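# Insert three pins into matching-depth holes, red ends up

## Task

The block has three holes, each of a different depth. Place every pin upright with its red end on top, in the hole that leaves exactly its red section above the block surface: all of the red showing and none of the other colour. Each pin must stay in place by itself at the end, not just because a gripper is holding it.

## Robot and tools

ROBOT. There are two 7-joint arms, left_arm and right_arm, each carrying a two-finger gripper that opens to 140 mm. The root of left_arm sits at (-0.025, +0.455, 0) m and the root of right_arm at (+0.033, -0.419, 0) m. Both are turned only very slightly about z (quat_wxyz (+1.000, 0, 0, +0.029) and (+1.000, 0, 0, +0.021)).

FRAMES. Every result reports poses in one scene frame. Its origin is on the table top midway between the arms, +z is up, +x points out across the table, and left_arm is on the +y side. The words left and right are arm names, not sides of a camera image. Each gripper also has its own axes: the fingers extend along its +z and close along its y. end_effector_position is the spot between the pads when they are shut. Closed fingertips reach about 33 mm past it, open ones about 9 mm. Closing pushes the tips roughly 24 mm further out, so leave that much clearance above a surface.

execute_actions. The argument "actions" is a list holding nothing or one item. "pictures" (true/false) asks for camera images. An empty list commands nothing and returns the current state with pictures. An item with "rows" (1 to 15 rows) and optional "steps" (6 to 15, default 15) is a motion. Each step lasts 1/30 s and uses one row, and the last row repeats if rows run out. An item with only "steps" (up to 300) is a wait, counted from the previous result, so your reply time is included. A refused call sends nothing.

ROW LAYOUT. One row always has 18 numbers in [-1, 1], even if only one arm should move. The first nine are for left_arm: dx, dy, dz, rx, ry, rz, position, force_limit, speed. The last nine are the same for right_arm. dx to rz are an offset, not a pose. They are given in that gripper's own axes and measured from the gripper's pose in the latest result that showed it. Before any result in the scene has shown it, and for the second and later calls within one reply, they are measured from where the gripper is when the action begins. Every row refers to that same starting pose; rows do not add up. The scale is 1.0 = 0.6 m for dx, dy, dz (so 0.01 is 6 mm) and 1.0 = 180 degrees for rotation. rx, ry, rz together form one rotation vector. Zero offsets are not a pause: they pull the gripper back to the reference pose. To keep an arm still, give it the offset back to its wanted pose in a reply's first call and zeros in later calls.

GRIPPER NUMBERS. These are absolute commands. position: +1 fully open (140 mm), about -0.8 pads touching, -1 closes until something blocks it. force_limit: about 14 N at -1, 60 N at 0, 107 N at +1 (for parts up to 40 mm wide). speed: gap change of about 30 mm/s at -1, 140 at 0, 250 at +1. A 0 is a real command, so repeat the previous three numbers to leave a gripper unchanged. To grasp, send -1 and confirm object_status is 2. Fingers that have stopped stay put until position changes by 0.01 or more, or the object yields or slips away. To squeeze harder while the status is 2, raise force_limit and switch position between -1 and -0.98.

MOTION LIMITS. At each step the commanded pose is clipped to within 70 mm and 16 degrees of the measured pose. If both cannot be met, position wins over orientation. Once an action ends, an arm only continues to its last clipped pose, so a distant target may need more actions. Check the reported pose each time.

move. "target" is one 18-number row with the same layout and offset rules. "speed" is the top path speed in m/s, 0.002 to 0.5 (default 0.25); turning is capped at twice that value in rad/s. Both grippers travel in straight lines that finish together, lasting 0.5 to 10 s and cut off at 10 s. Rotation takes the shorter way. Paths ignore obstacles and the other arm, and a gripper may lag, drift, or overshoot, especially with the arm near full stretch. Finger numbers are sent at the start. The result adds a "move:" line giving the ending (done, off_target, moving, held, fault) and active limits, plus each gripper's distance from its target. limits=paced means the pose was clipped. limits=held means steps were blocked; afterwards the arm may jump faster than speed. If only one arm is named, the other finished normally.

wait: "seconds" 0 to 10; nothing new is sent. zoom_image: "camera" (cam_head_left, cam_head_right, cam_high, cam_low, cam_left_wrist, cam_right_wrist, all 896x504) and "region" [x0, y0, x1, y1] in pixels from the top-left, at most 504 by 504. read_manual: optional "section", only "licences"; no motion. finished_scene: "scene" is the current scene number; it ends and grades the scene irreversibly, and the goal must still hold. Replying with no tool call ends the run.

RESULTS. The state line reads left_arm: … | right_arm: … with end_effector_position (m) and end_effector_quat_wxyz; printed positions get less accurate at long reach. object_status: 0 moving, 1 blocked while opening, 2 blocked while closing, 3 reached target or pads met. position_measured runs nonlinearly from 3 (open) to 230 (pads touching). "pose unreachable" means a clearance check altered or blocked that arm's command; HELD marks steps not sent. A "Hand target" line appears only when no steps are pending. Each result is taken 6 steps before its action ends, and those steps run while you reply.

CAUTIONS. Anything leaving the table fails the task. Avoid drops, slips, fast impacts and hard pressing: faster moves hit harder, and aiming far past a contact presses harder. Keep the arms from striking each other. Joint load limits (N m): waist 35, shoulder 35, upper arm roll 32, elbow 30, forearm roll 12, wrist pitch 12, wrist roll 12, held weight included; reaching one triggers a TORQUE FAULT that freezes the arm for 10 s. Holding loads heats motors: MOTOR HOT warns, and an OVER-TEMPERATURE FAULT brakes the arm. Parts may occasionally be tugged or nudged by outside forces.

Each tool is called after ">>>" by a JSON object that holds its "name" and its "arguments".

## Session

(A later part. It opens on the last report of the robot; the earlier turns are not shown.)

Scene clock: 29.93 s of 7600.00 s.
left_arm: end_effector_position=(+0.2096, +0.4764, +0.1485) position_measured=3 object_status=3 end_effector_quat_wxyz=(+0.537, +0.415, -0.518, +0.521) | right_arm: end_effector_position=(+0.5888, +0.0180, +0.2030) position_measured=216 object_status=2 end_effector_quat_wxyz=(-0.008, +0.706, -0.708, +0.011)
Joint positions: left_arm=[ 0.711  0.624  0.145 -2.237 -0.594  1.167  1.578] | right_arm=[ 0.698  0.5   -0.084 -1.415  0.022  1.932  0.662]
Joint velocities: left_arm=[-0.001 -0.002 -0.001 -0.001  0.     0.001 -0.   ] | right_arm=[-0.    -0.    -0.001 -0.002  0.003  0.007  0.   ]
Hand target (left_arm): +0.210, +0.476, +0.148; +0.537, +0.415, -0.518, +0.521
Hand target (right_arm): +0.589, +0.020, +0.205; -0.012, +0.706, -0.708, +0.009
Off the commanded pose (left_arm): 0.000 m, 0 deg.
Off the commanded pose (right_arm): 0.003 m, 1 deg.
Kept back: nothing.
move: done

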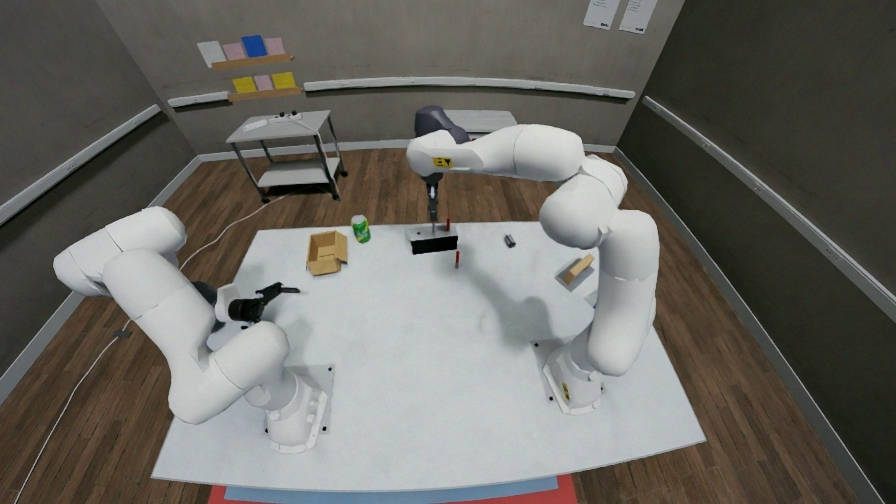

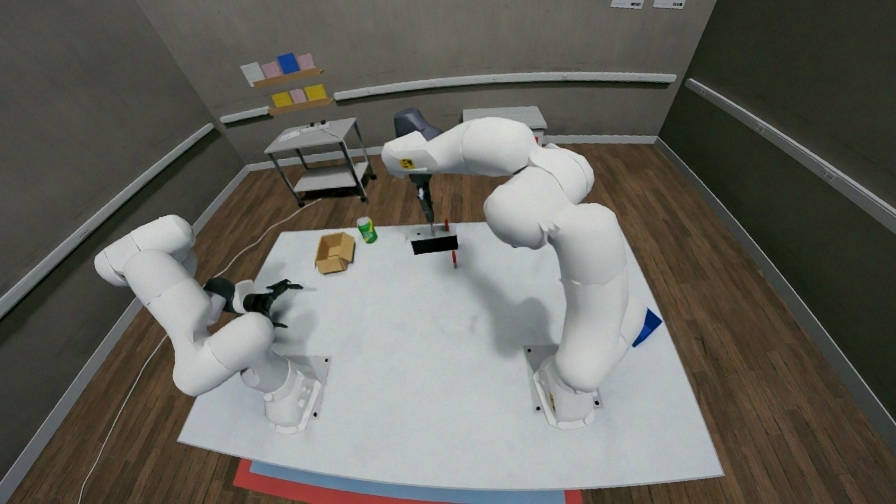

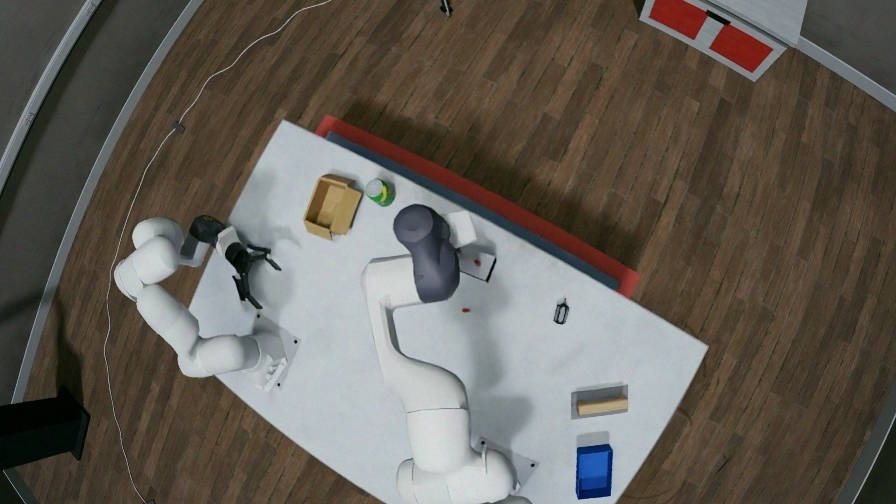

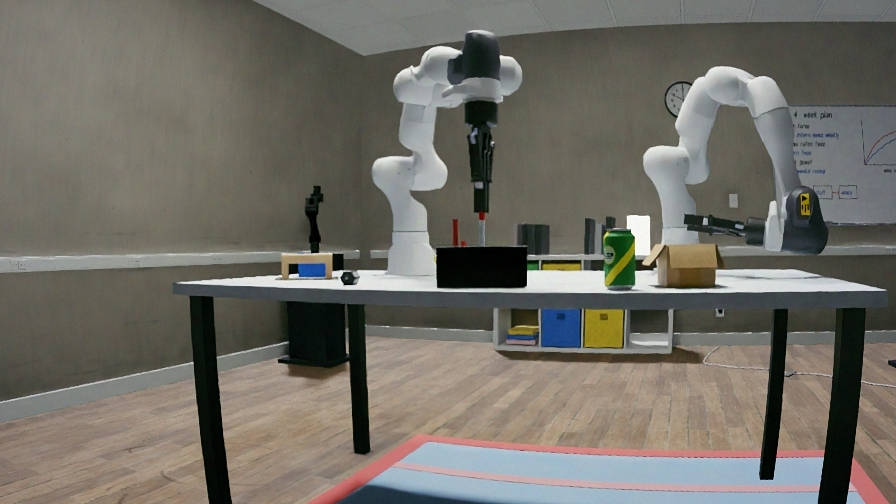

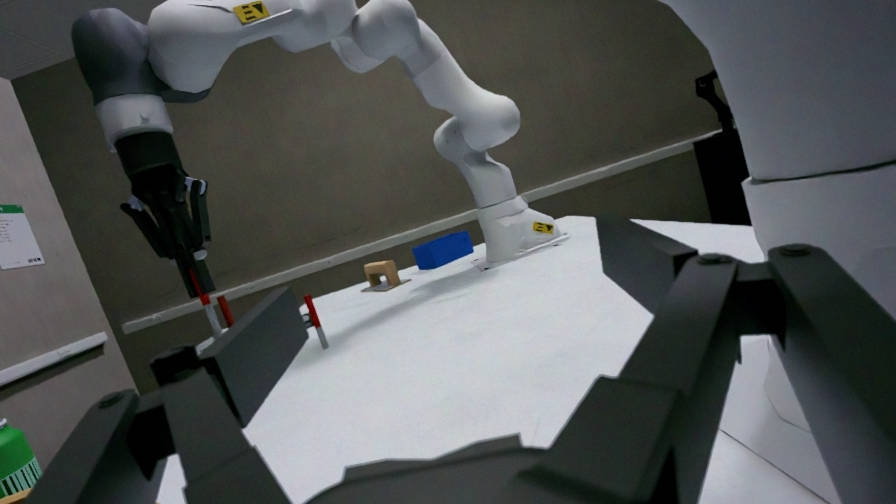

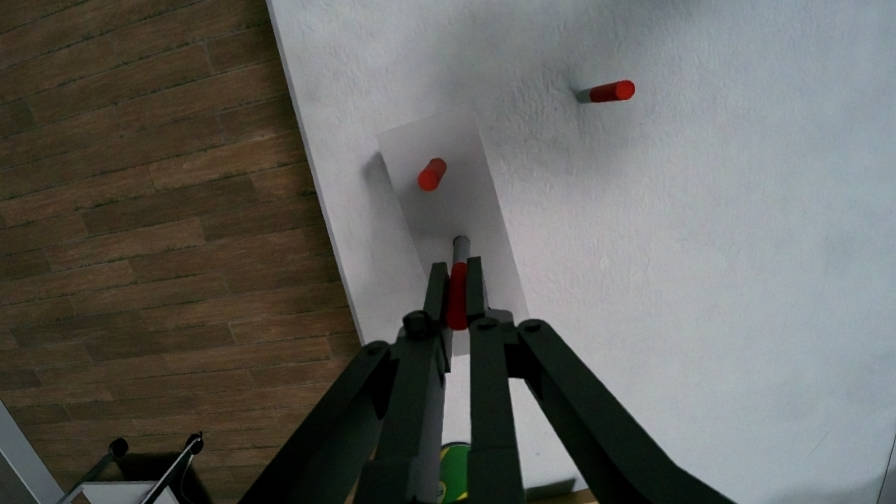

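>>> {"name": "move", "arguments": {"target": [0,0,0,0,0,0,1,0,0,-0.003,-0.003,0.013,0.002,-0.003,0,-1,0,0], "speed": 0.015}}

Scene clock: 30.97 s of 7600.00 s.
left_arm: end_effector_position=(+0.2096, +0.4764, +0.1485) position_measured=3 object_status=3 end_effector_quat_wxyz=(+0.537, +0.415, -0.518, +0.521) | right_arm: end_effector_position=(+0.5893, +0.0183, +0.1952) position_measured=216 object_status=2 end_effector_quat_wxyz=(-0.010, +0.706, -0.708, +0.011)
Joint positions: left_arm=[ 0.711  0.624  0.145 -2.237 -0.594  1.167  1.578] | right_arm=[ 0.698  0.501 -0.084 -1.434  0.023  1.957  0.662]
Joint velocities: left_arm=[-0.     0.001  0.001 -0.001 -0.     0.     0.   ] | right_arm=[ 0.001 -0.001  0.    -0.003  0.002  0.005  0.001]
Hand target (left_arm): +0.210, +0.476, +0.148; +0.537, +0.415, -0.518, +0.521
Hand target (right_arm): +0.591, +0.020, +0.195; -0.014, +0.706, -0.708, +0.010
Off the commanded pose (left_arm): 0.000 m, 0 deg.
Off the commanded pose (right_arm): 0.002 m, 0 deg.
Kept back: nothing.
move: done

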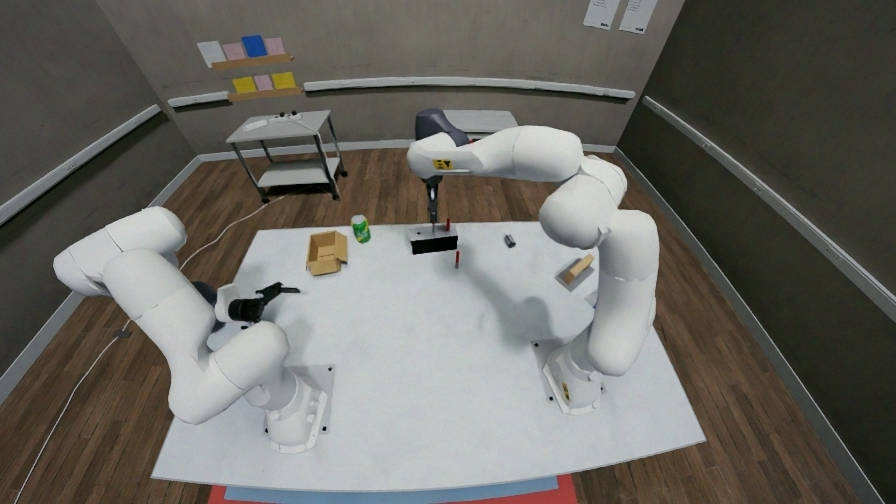

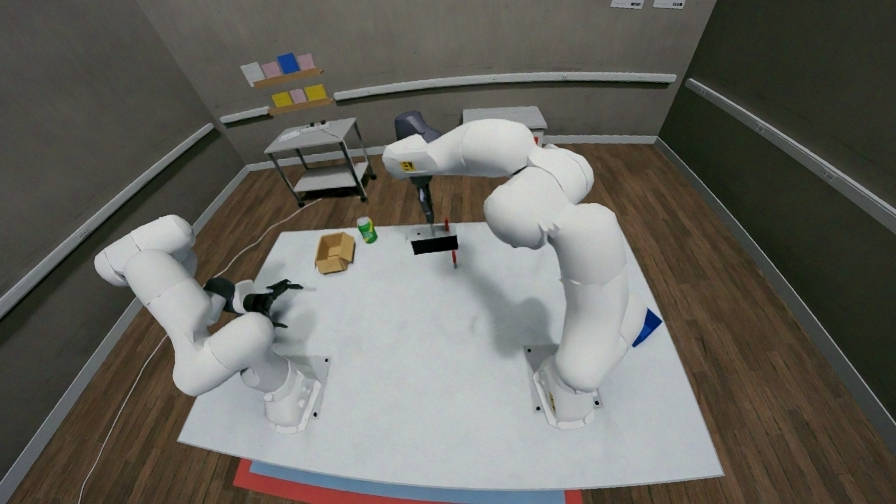

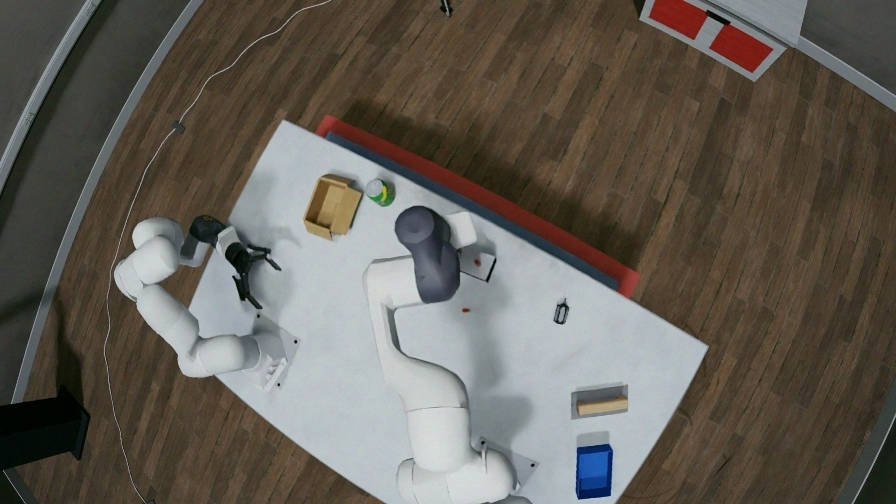

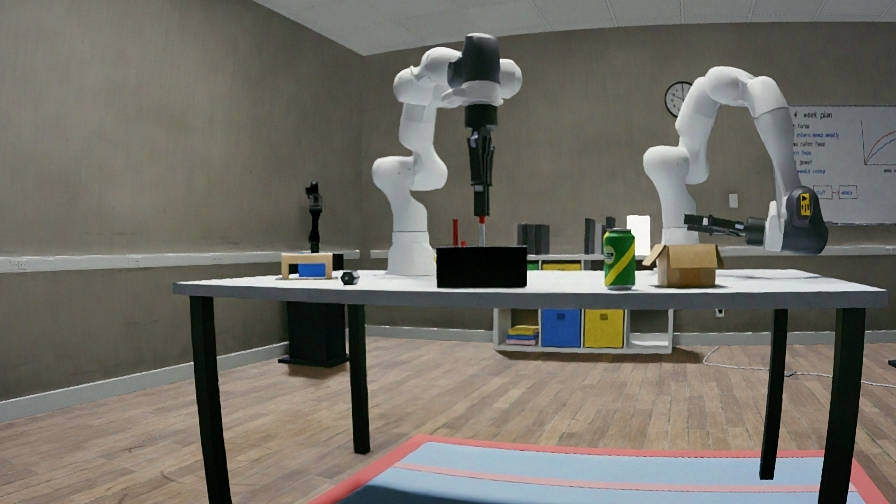

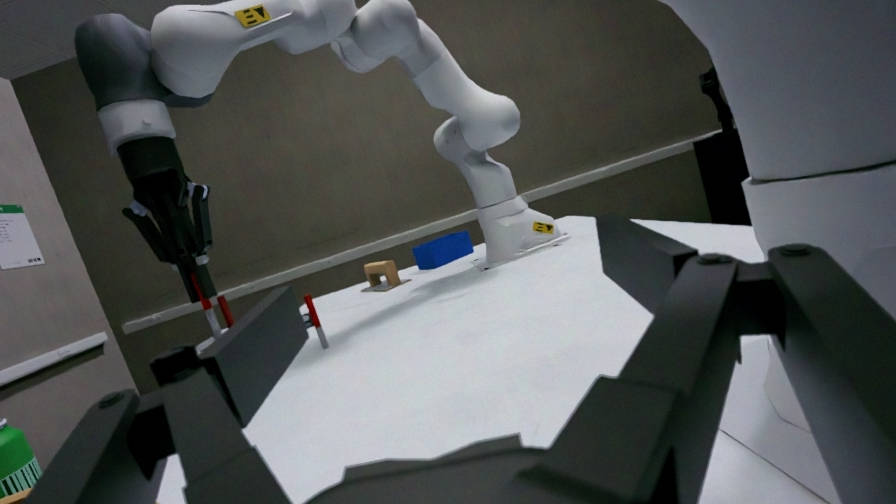

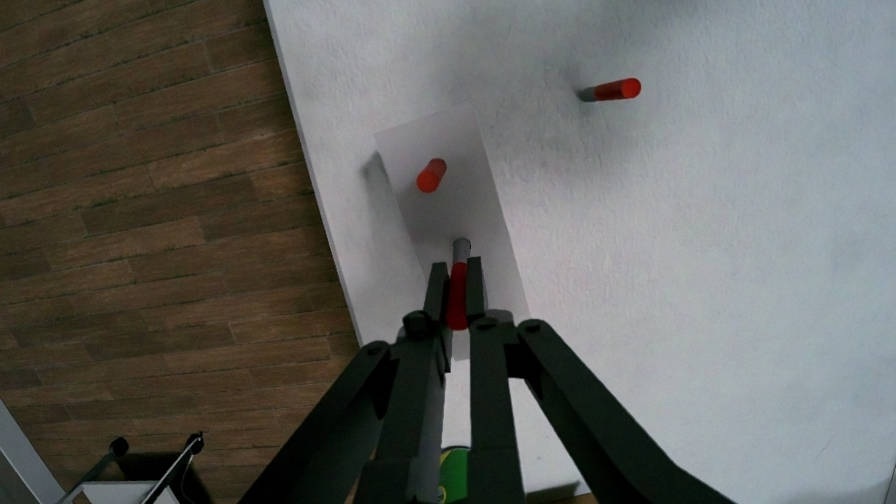

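>>> {"name": "move", "arguments": {"target": [0,0,0,0,0,0,1,0,0,-0.002,0,0.075,0,-0.001,0,-1,0,0], "speed": 0.05}}

>>> {"name": "execute_actions", "arguments": {"actions": [{"rows":[[0,0,0,0,0,0,1,0,0,0,0,0,0,0,0,-0.25,0,0]],"steps":6}]}}

>>> {"name": "move", "arguments": {"target": [0,0,0,0,0,0,1,0,0,0,0,-0.1,0,0,0,-0.25,0,0]}}

>>> {"name": "move", "arguments": {"target": [0,0,0,0,0,0,1,0,0,0.15,0.2,0.085,0,0.002,0,-0.25,0,0]}}

Scene clock: 32.50 s of 7600.00 s.
left_arm: end_effector_position=(+0.2096, +0.4764, +0.1485) position_measured=3 object_status=3 end_effector_quat_wxyz=(+0.537, +0.415, -0.518, +0.521) | right_arm: end_effector_position=(+0.5898, +0.0188, +0.1565) position_measured=216 object_status=2 end_effector_quat_wxyz=(-0.011, +0.706, -0.708, +0.011)
Joint positions: left_arm=[ 0.711  0.624  0.145 -2.237 -0.594  1.167  1.578] | right_arm=[ 0.698  0.529 -0.082 -1.491  0.025  2.043  0.662]
Joint velocities: left_arm=[ 0.    -0.002 -0.     0.001 -0.002  0.001  0.001] | right_arm=[-0.     0.    -0.001 -0.002  0.001  0.005 -0.002]
Hand target (left_arm): +0.210, +0.476, +0.148; +0.537, +0.415, -0.518, +0.521
Hand target (right_arm): +0.590, +0.019, +0.150; -0.011, +0.706, -0.708, +0.010
Off the commanded pose (left_arm): 0.000 m, 0 deg.
Off the commanded pose (right_arm): 0.006 m, 0 deg.
Kept back: nothing.
move: off_target (right_arm)

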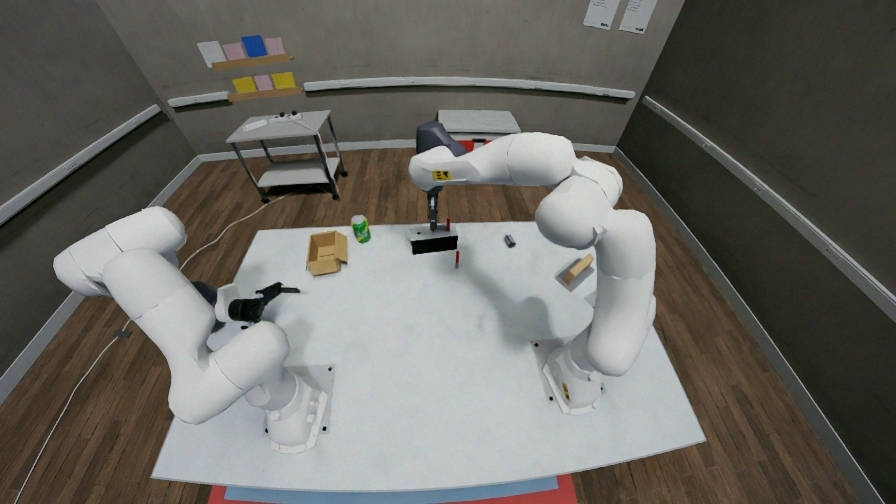

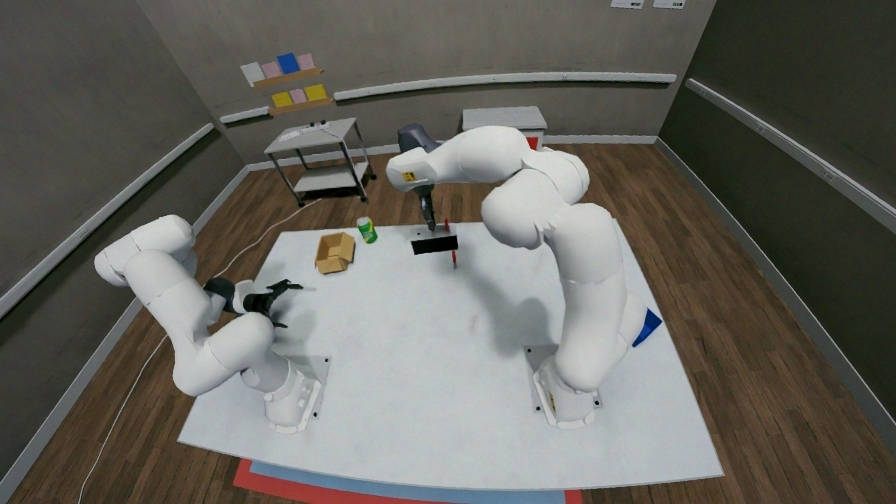

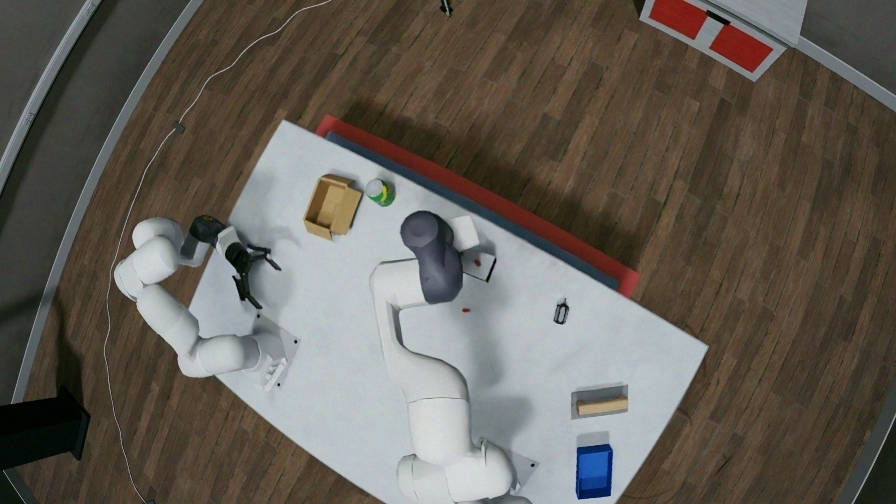

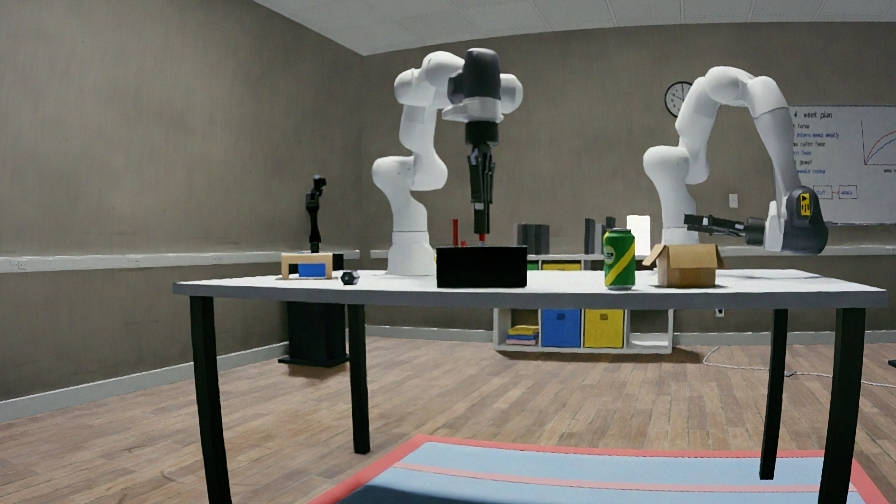

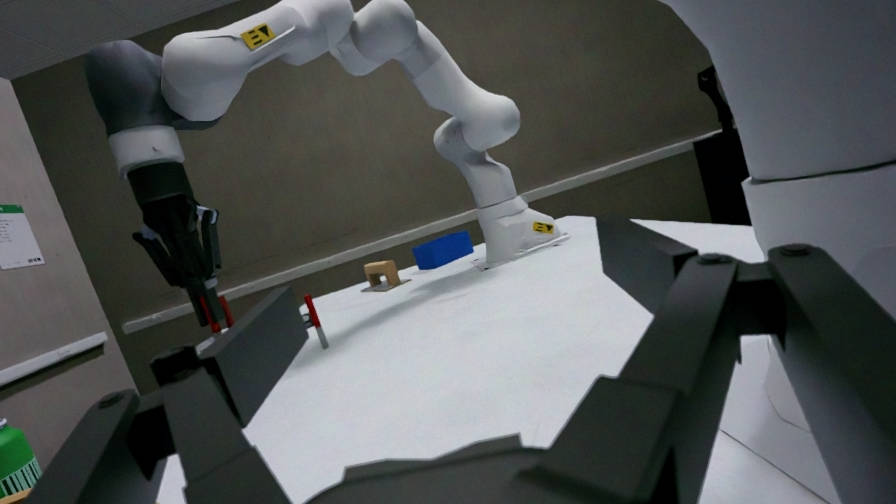

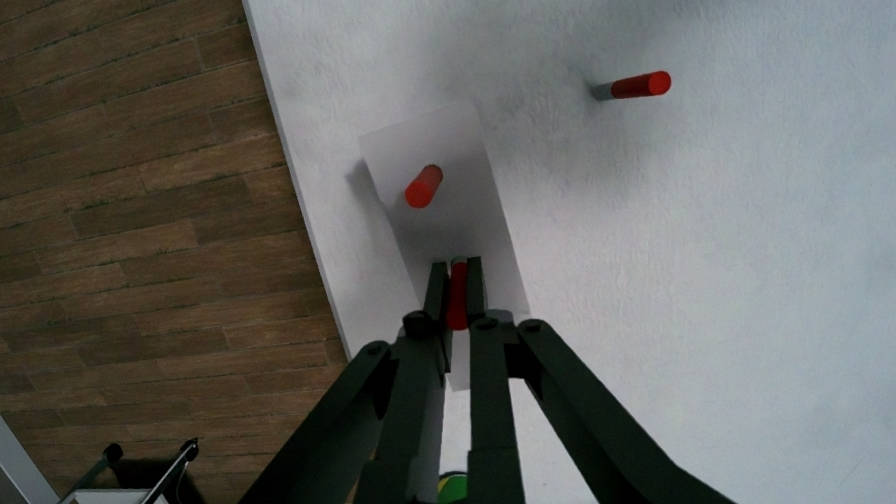

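Scene clock: 32.53 s of 7600.00 s.
left_arm: end_effector_position=(+0.2096, +0.4764, +0.1485) position_measured=3 object_status=3 end_effector_quat_wxyz=(+0.537, +0.415, -0.518, +0.521) | right_arm: end_effector_position=(+0.5898, +0.0188, +0.1564) position_measured=216 object_status=2 end_effector_quat_wxyz=(-0.011, +0.706, -0.708, +0.011)
Joint positions: left_arm=[ 0.711  0.624  0.145 -2.237 -0.594  1.167  1.578] | right_arm=[ 0.698  0.529 -0.082 -1.491  0.025  2.043  0.662]
Joint velocities: left_arm=[-0.001 -0.002  0.    -0.     0.    -0.     0.002] | right_arm=[ 0.001 -0.     0.001 -0.002  0.001  0.002 -0.001]
Kept back: the last 6 steps of this action, its rows measured from the state above.
Steps of this call (step 1: nothing new was sent). Readings (end_effector_position | what the end effector reports):
1: the state above

Scene clock: 34.07 s of 7600.00 s.
left_arm: end_effector_position=(+0.2096, +0.4764, +0.1485) position_measured=3 object_status=3 end_effector_quat_wxyz=(+0.537, +0.415, -0.518, +0.521) | right_arm: end_effector_position=(+0.5888, +0.0209, +0.2171) position_measured=160 object_status=3 end_effector_quat_wxyz=(-0.014, +0.706, -0.708, +0.009)
Joint positions: left_arm=[ 0.711  0.624  0.145 -2.237 -0.594  1.167  1.578] | right_arm=[ 0.698  0.486 -0.082 -1.402  0.025  1.918  0.662]
Joint velocities: left_arm=[-0.     0.001 -0.     0.001  0.001 -0.    -0.   ] | right_arm=[-0.     0.001  0.    -0.    -0.001 -0.011  0.   ]
Hand target (left_arm): +0.210, +0.476, +0.148; +0.537, +0.415, -0.518, +0.521
Hand target (right_arm): +0.588, +0.019, +0.216; -0.011, +0.705, -0.709, +0.011
Off your previous action's commanded pose (left_arm): 0.000 m, 0 deg at its last step (step 6 of this call).
Off your previous action's commanded pose (right_arm): 0.000 m, 0 deg at its last step (step 6 of this call).
Off the commanded pose (left_arm): 0.000 m, 0 deg.
Off the commanded pose (right_arm): 0.003 m, 0 deg.
Kept back: nothing.
move: done

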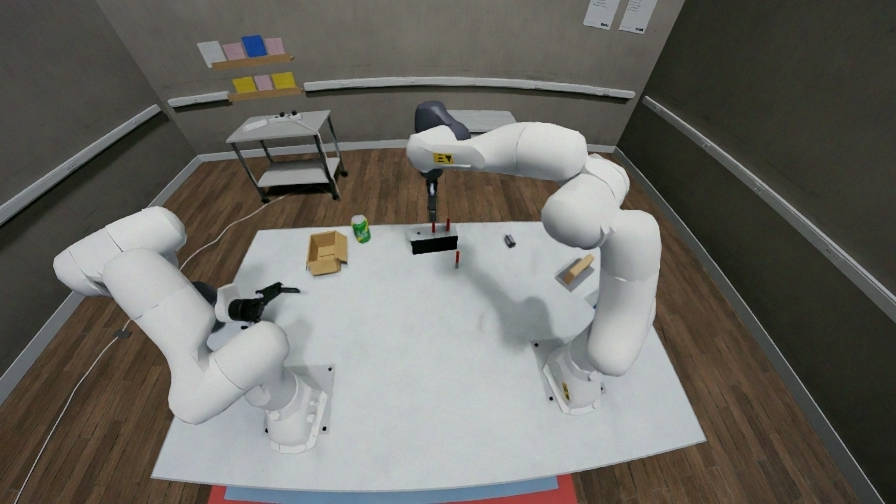

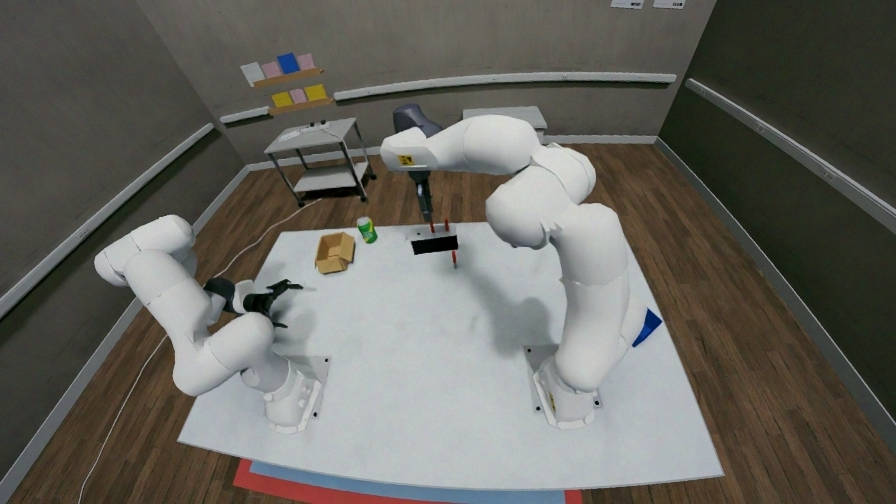

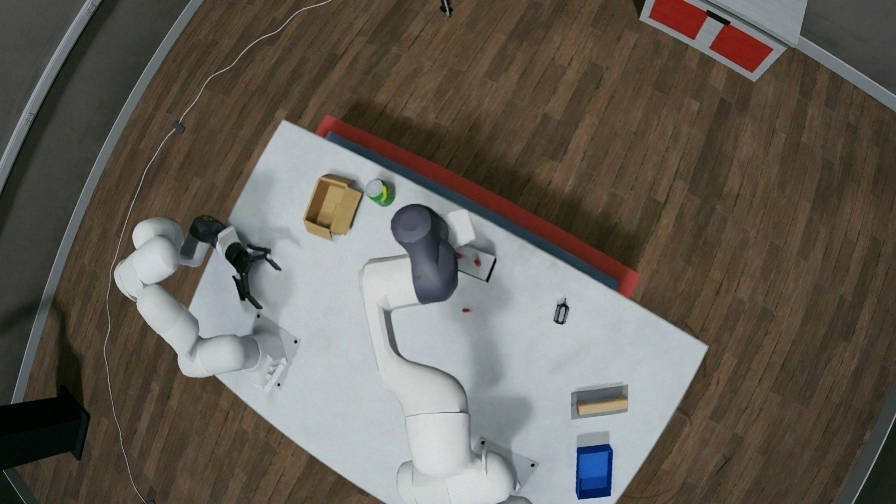

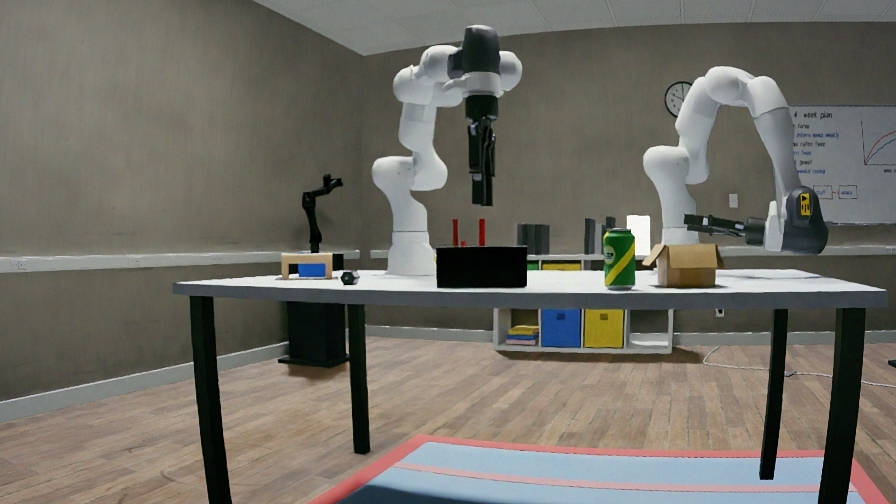

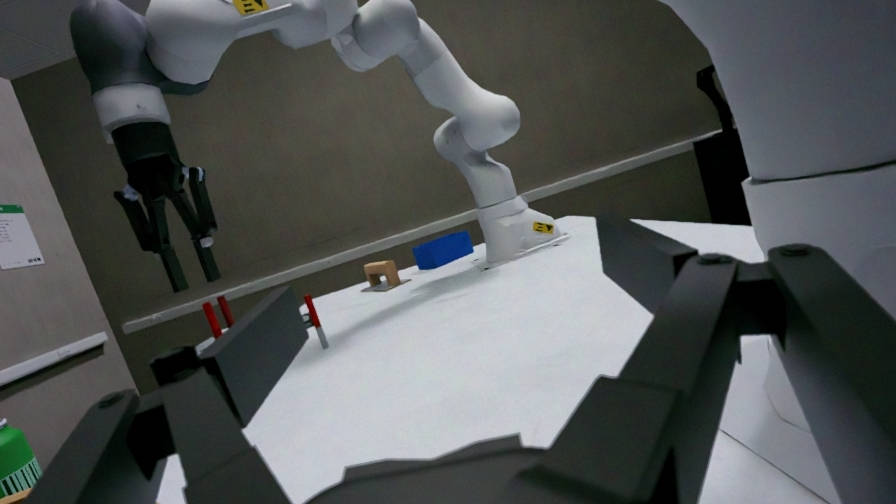

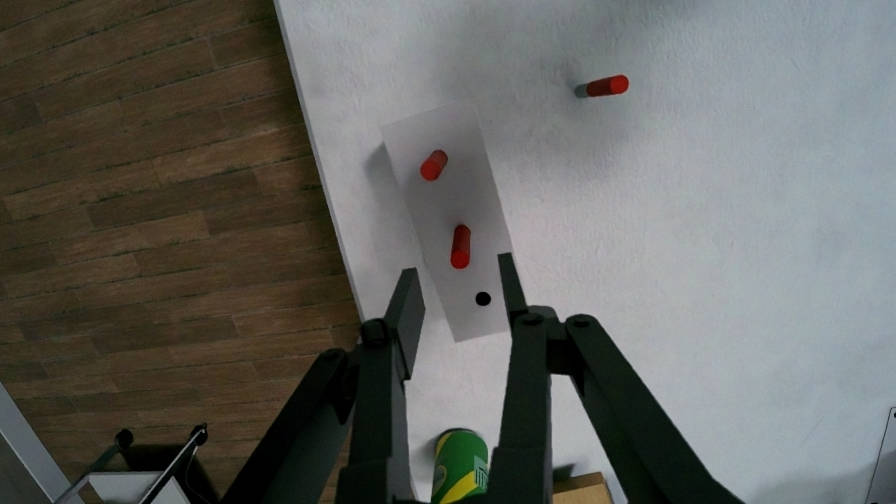

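Scene clock: 35.43 s of 7600.00 s.
left_arm: end_effector_position=(+0.2096, +0.4764, +0.1485) position_measured=3 object_status=3 end_effector_quat_wxyz=(+0.537, +0.415, -0.518, +0.521) | right_arm: end_effector_position=(+0.4703, -0.0695, +0.1638) position_measured=160 object_status=3 end_effector_quat_wxyz=(-0.009, +0.707, -0.707, +0.010)
Joint positions: left_arm=[ 0.711  0.624  0.145 -2.237 -0.594  1.167  1.578] | right_arm=[ 0.722  0.079 -0.083 -2.127 -0.014  2.225  0.689]
Joint velocities: left_arm=[-0.     0.001 -0.    -0.001 -0.001 -0.    -0.   ] | right_arm=[-0.002 -0.     0.     0.001 -0.002  0.013  0.007]
Hand target (left_arm): +0.210, +0.476, +0.148; +0.537, +0.415, -0.518, +0.521
Hand target (right_arm): +0.471, -0.068, +0.164; -0.012, +0.706, -0.708, +0.011
Off the commanded pose (left_arm): 0.000 m, 0 deg.
Off the commanded pose (right_arm): 0.003 m, 0 deg.
Kept back: nothing.
move: done

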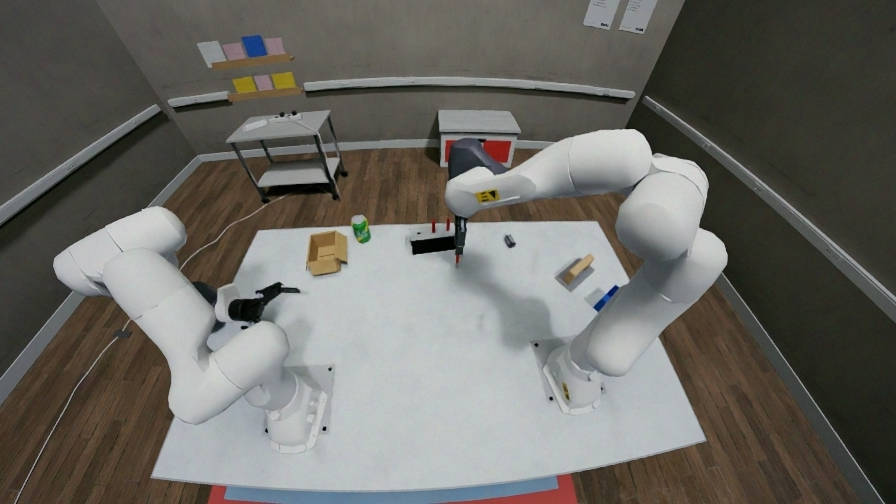

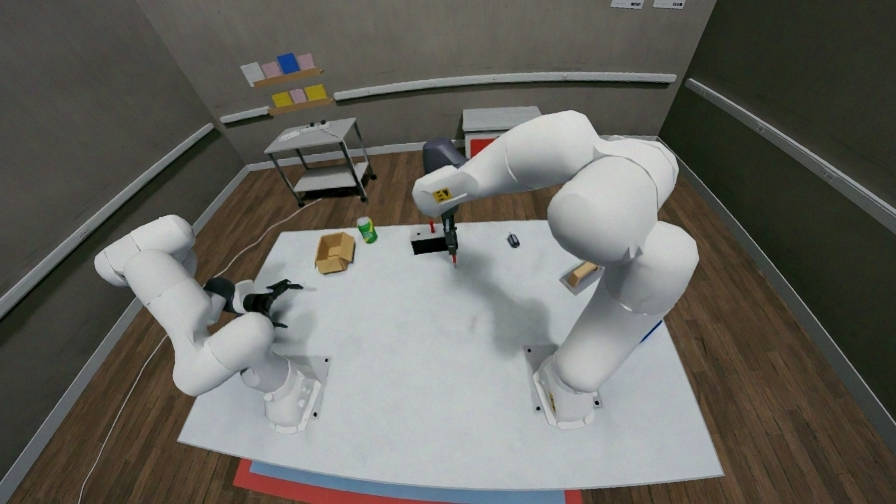

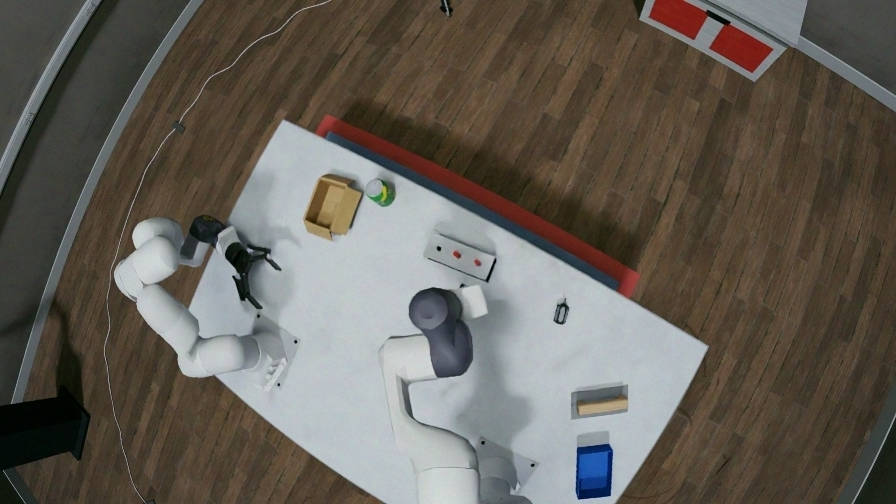

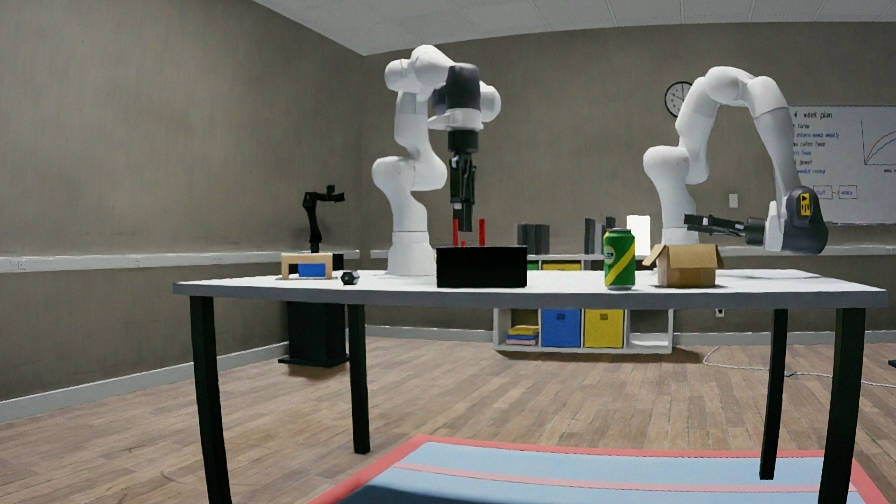

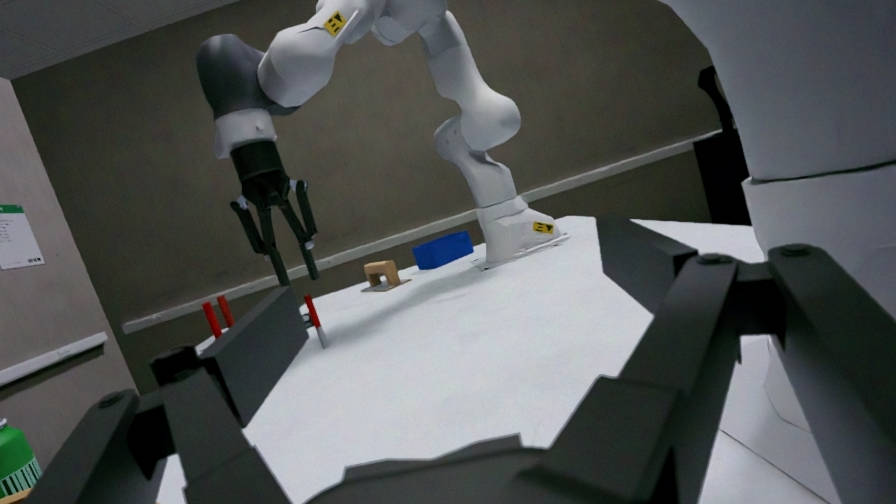

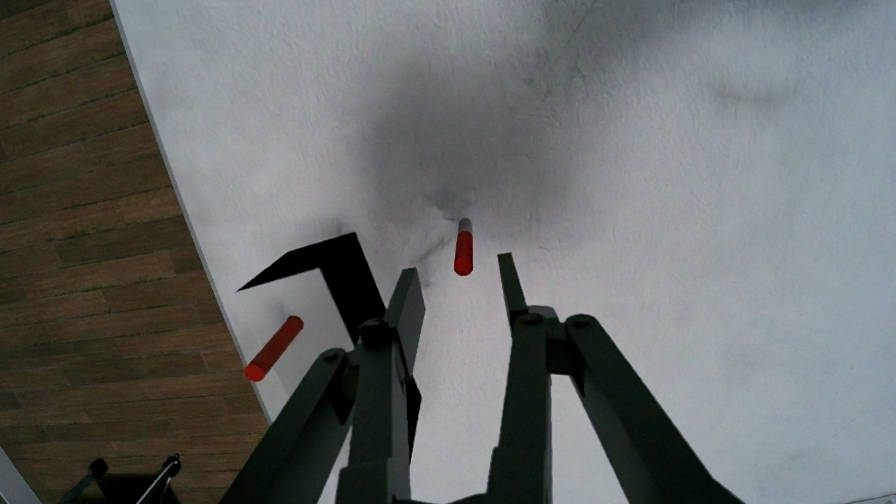

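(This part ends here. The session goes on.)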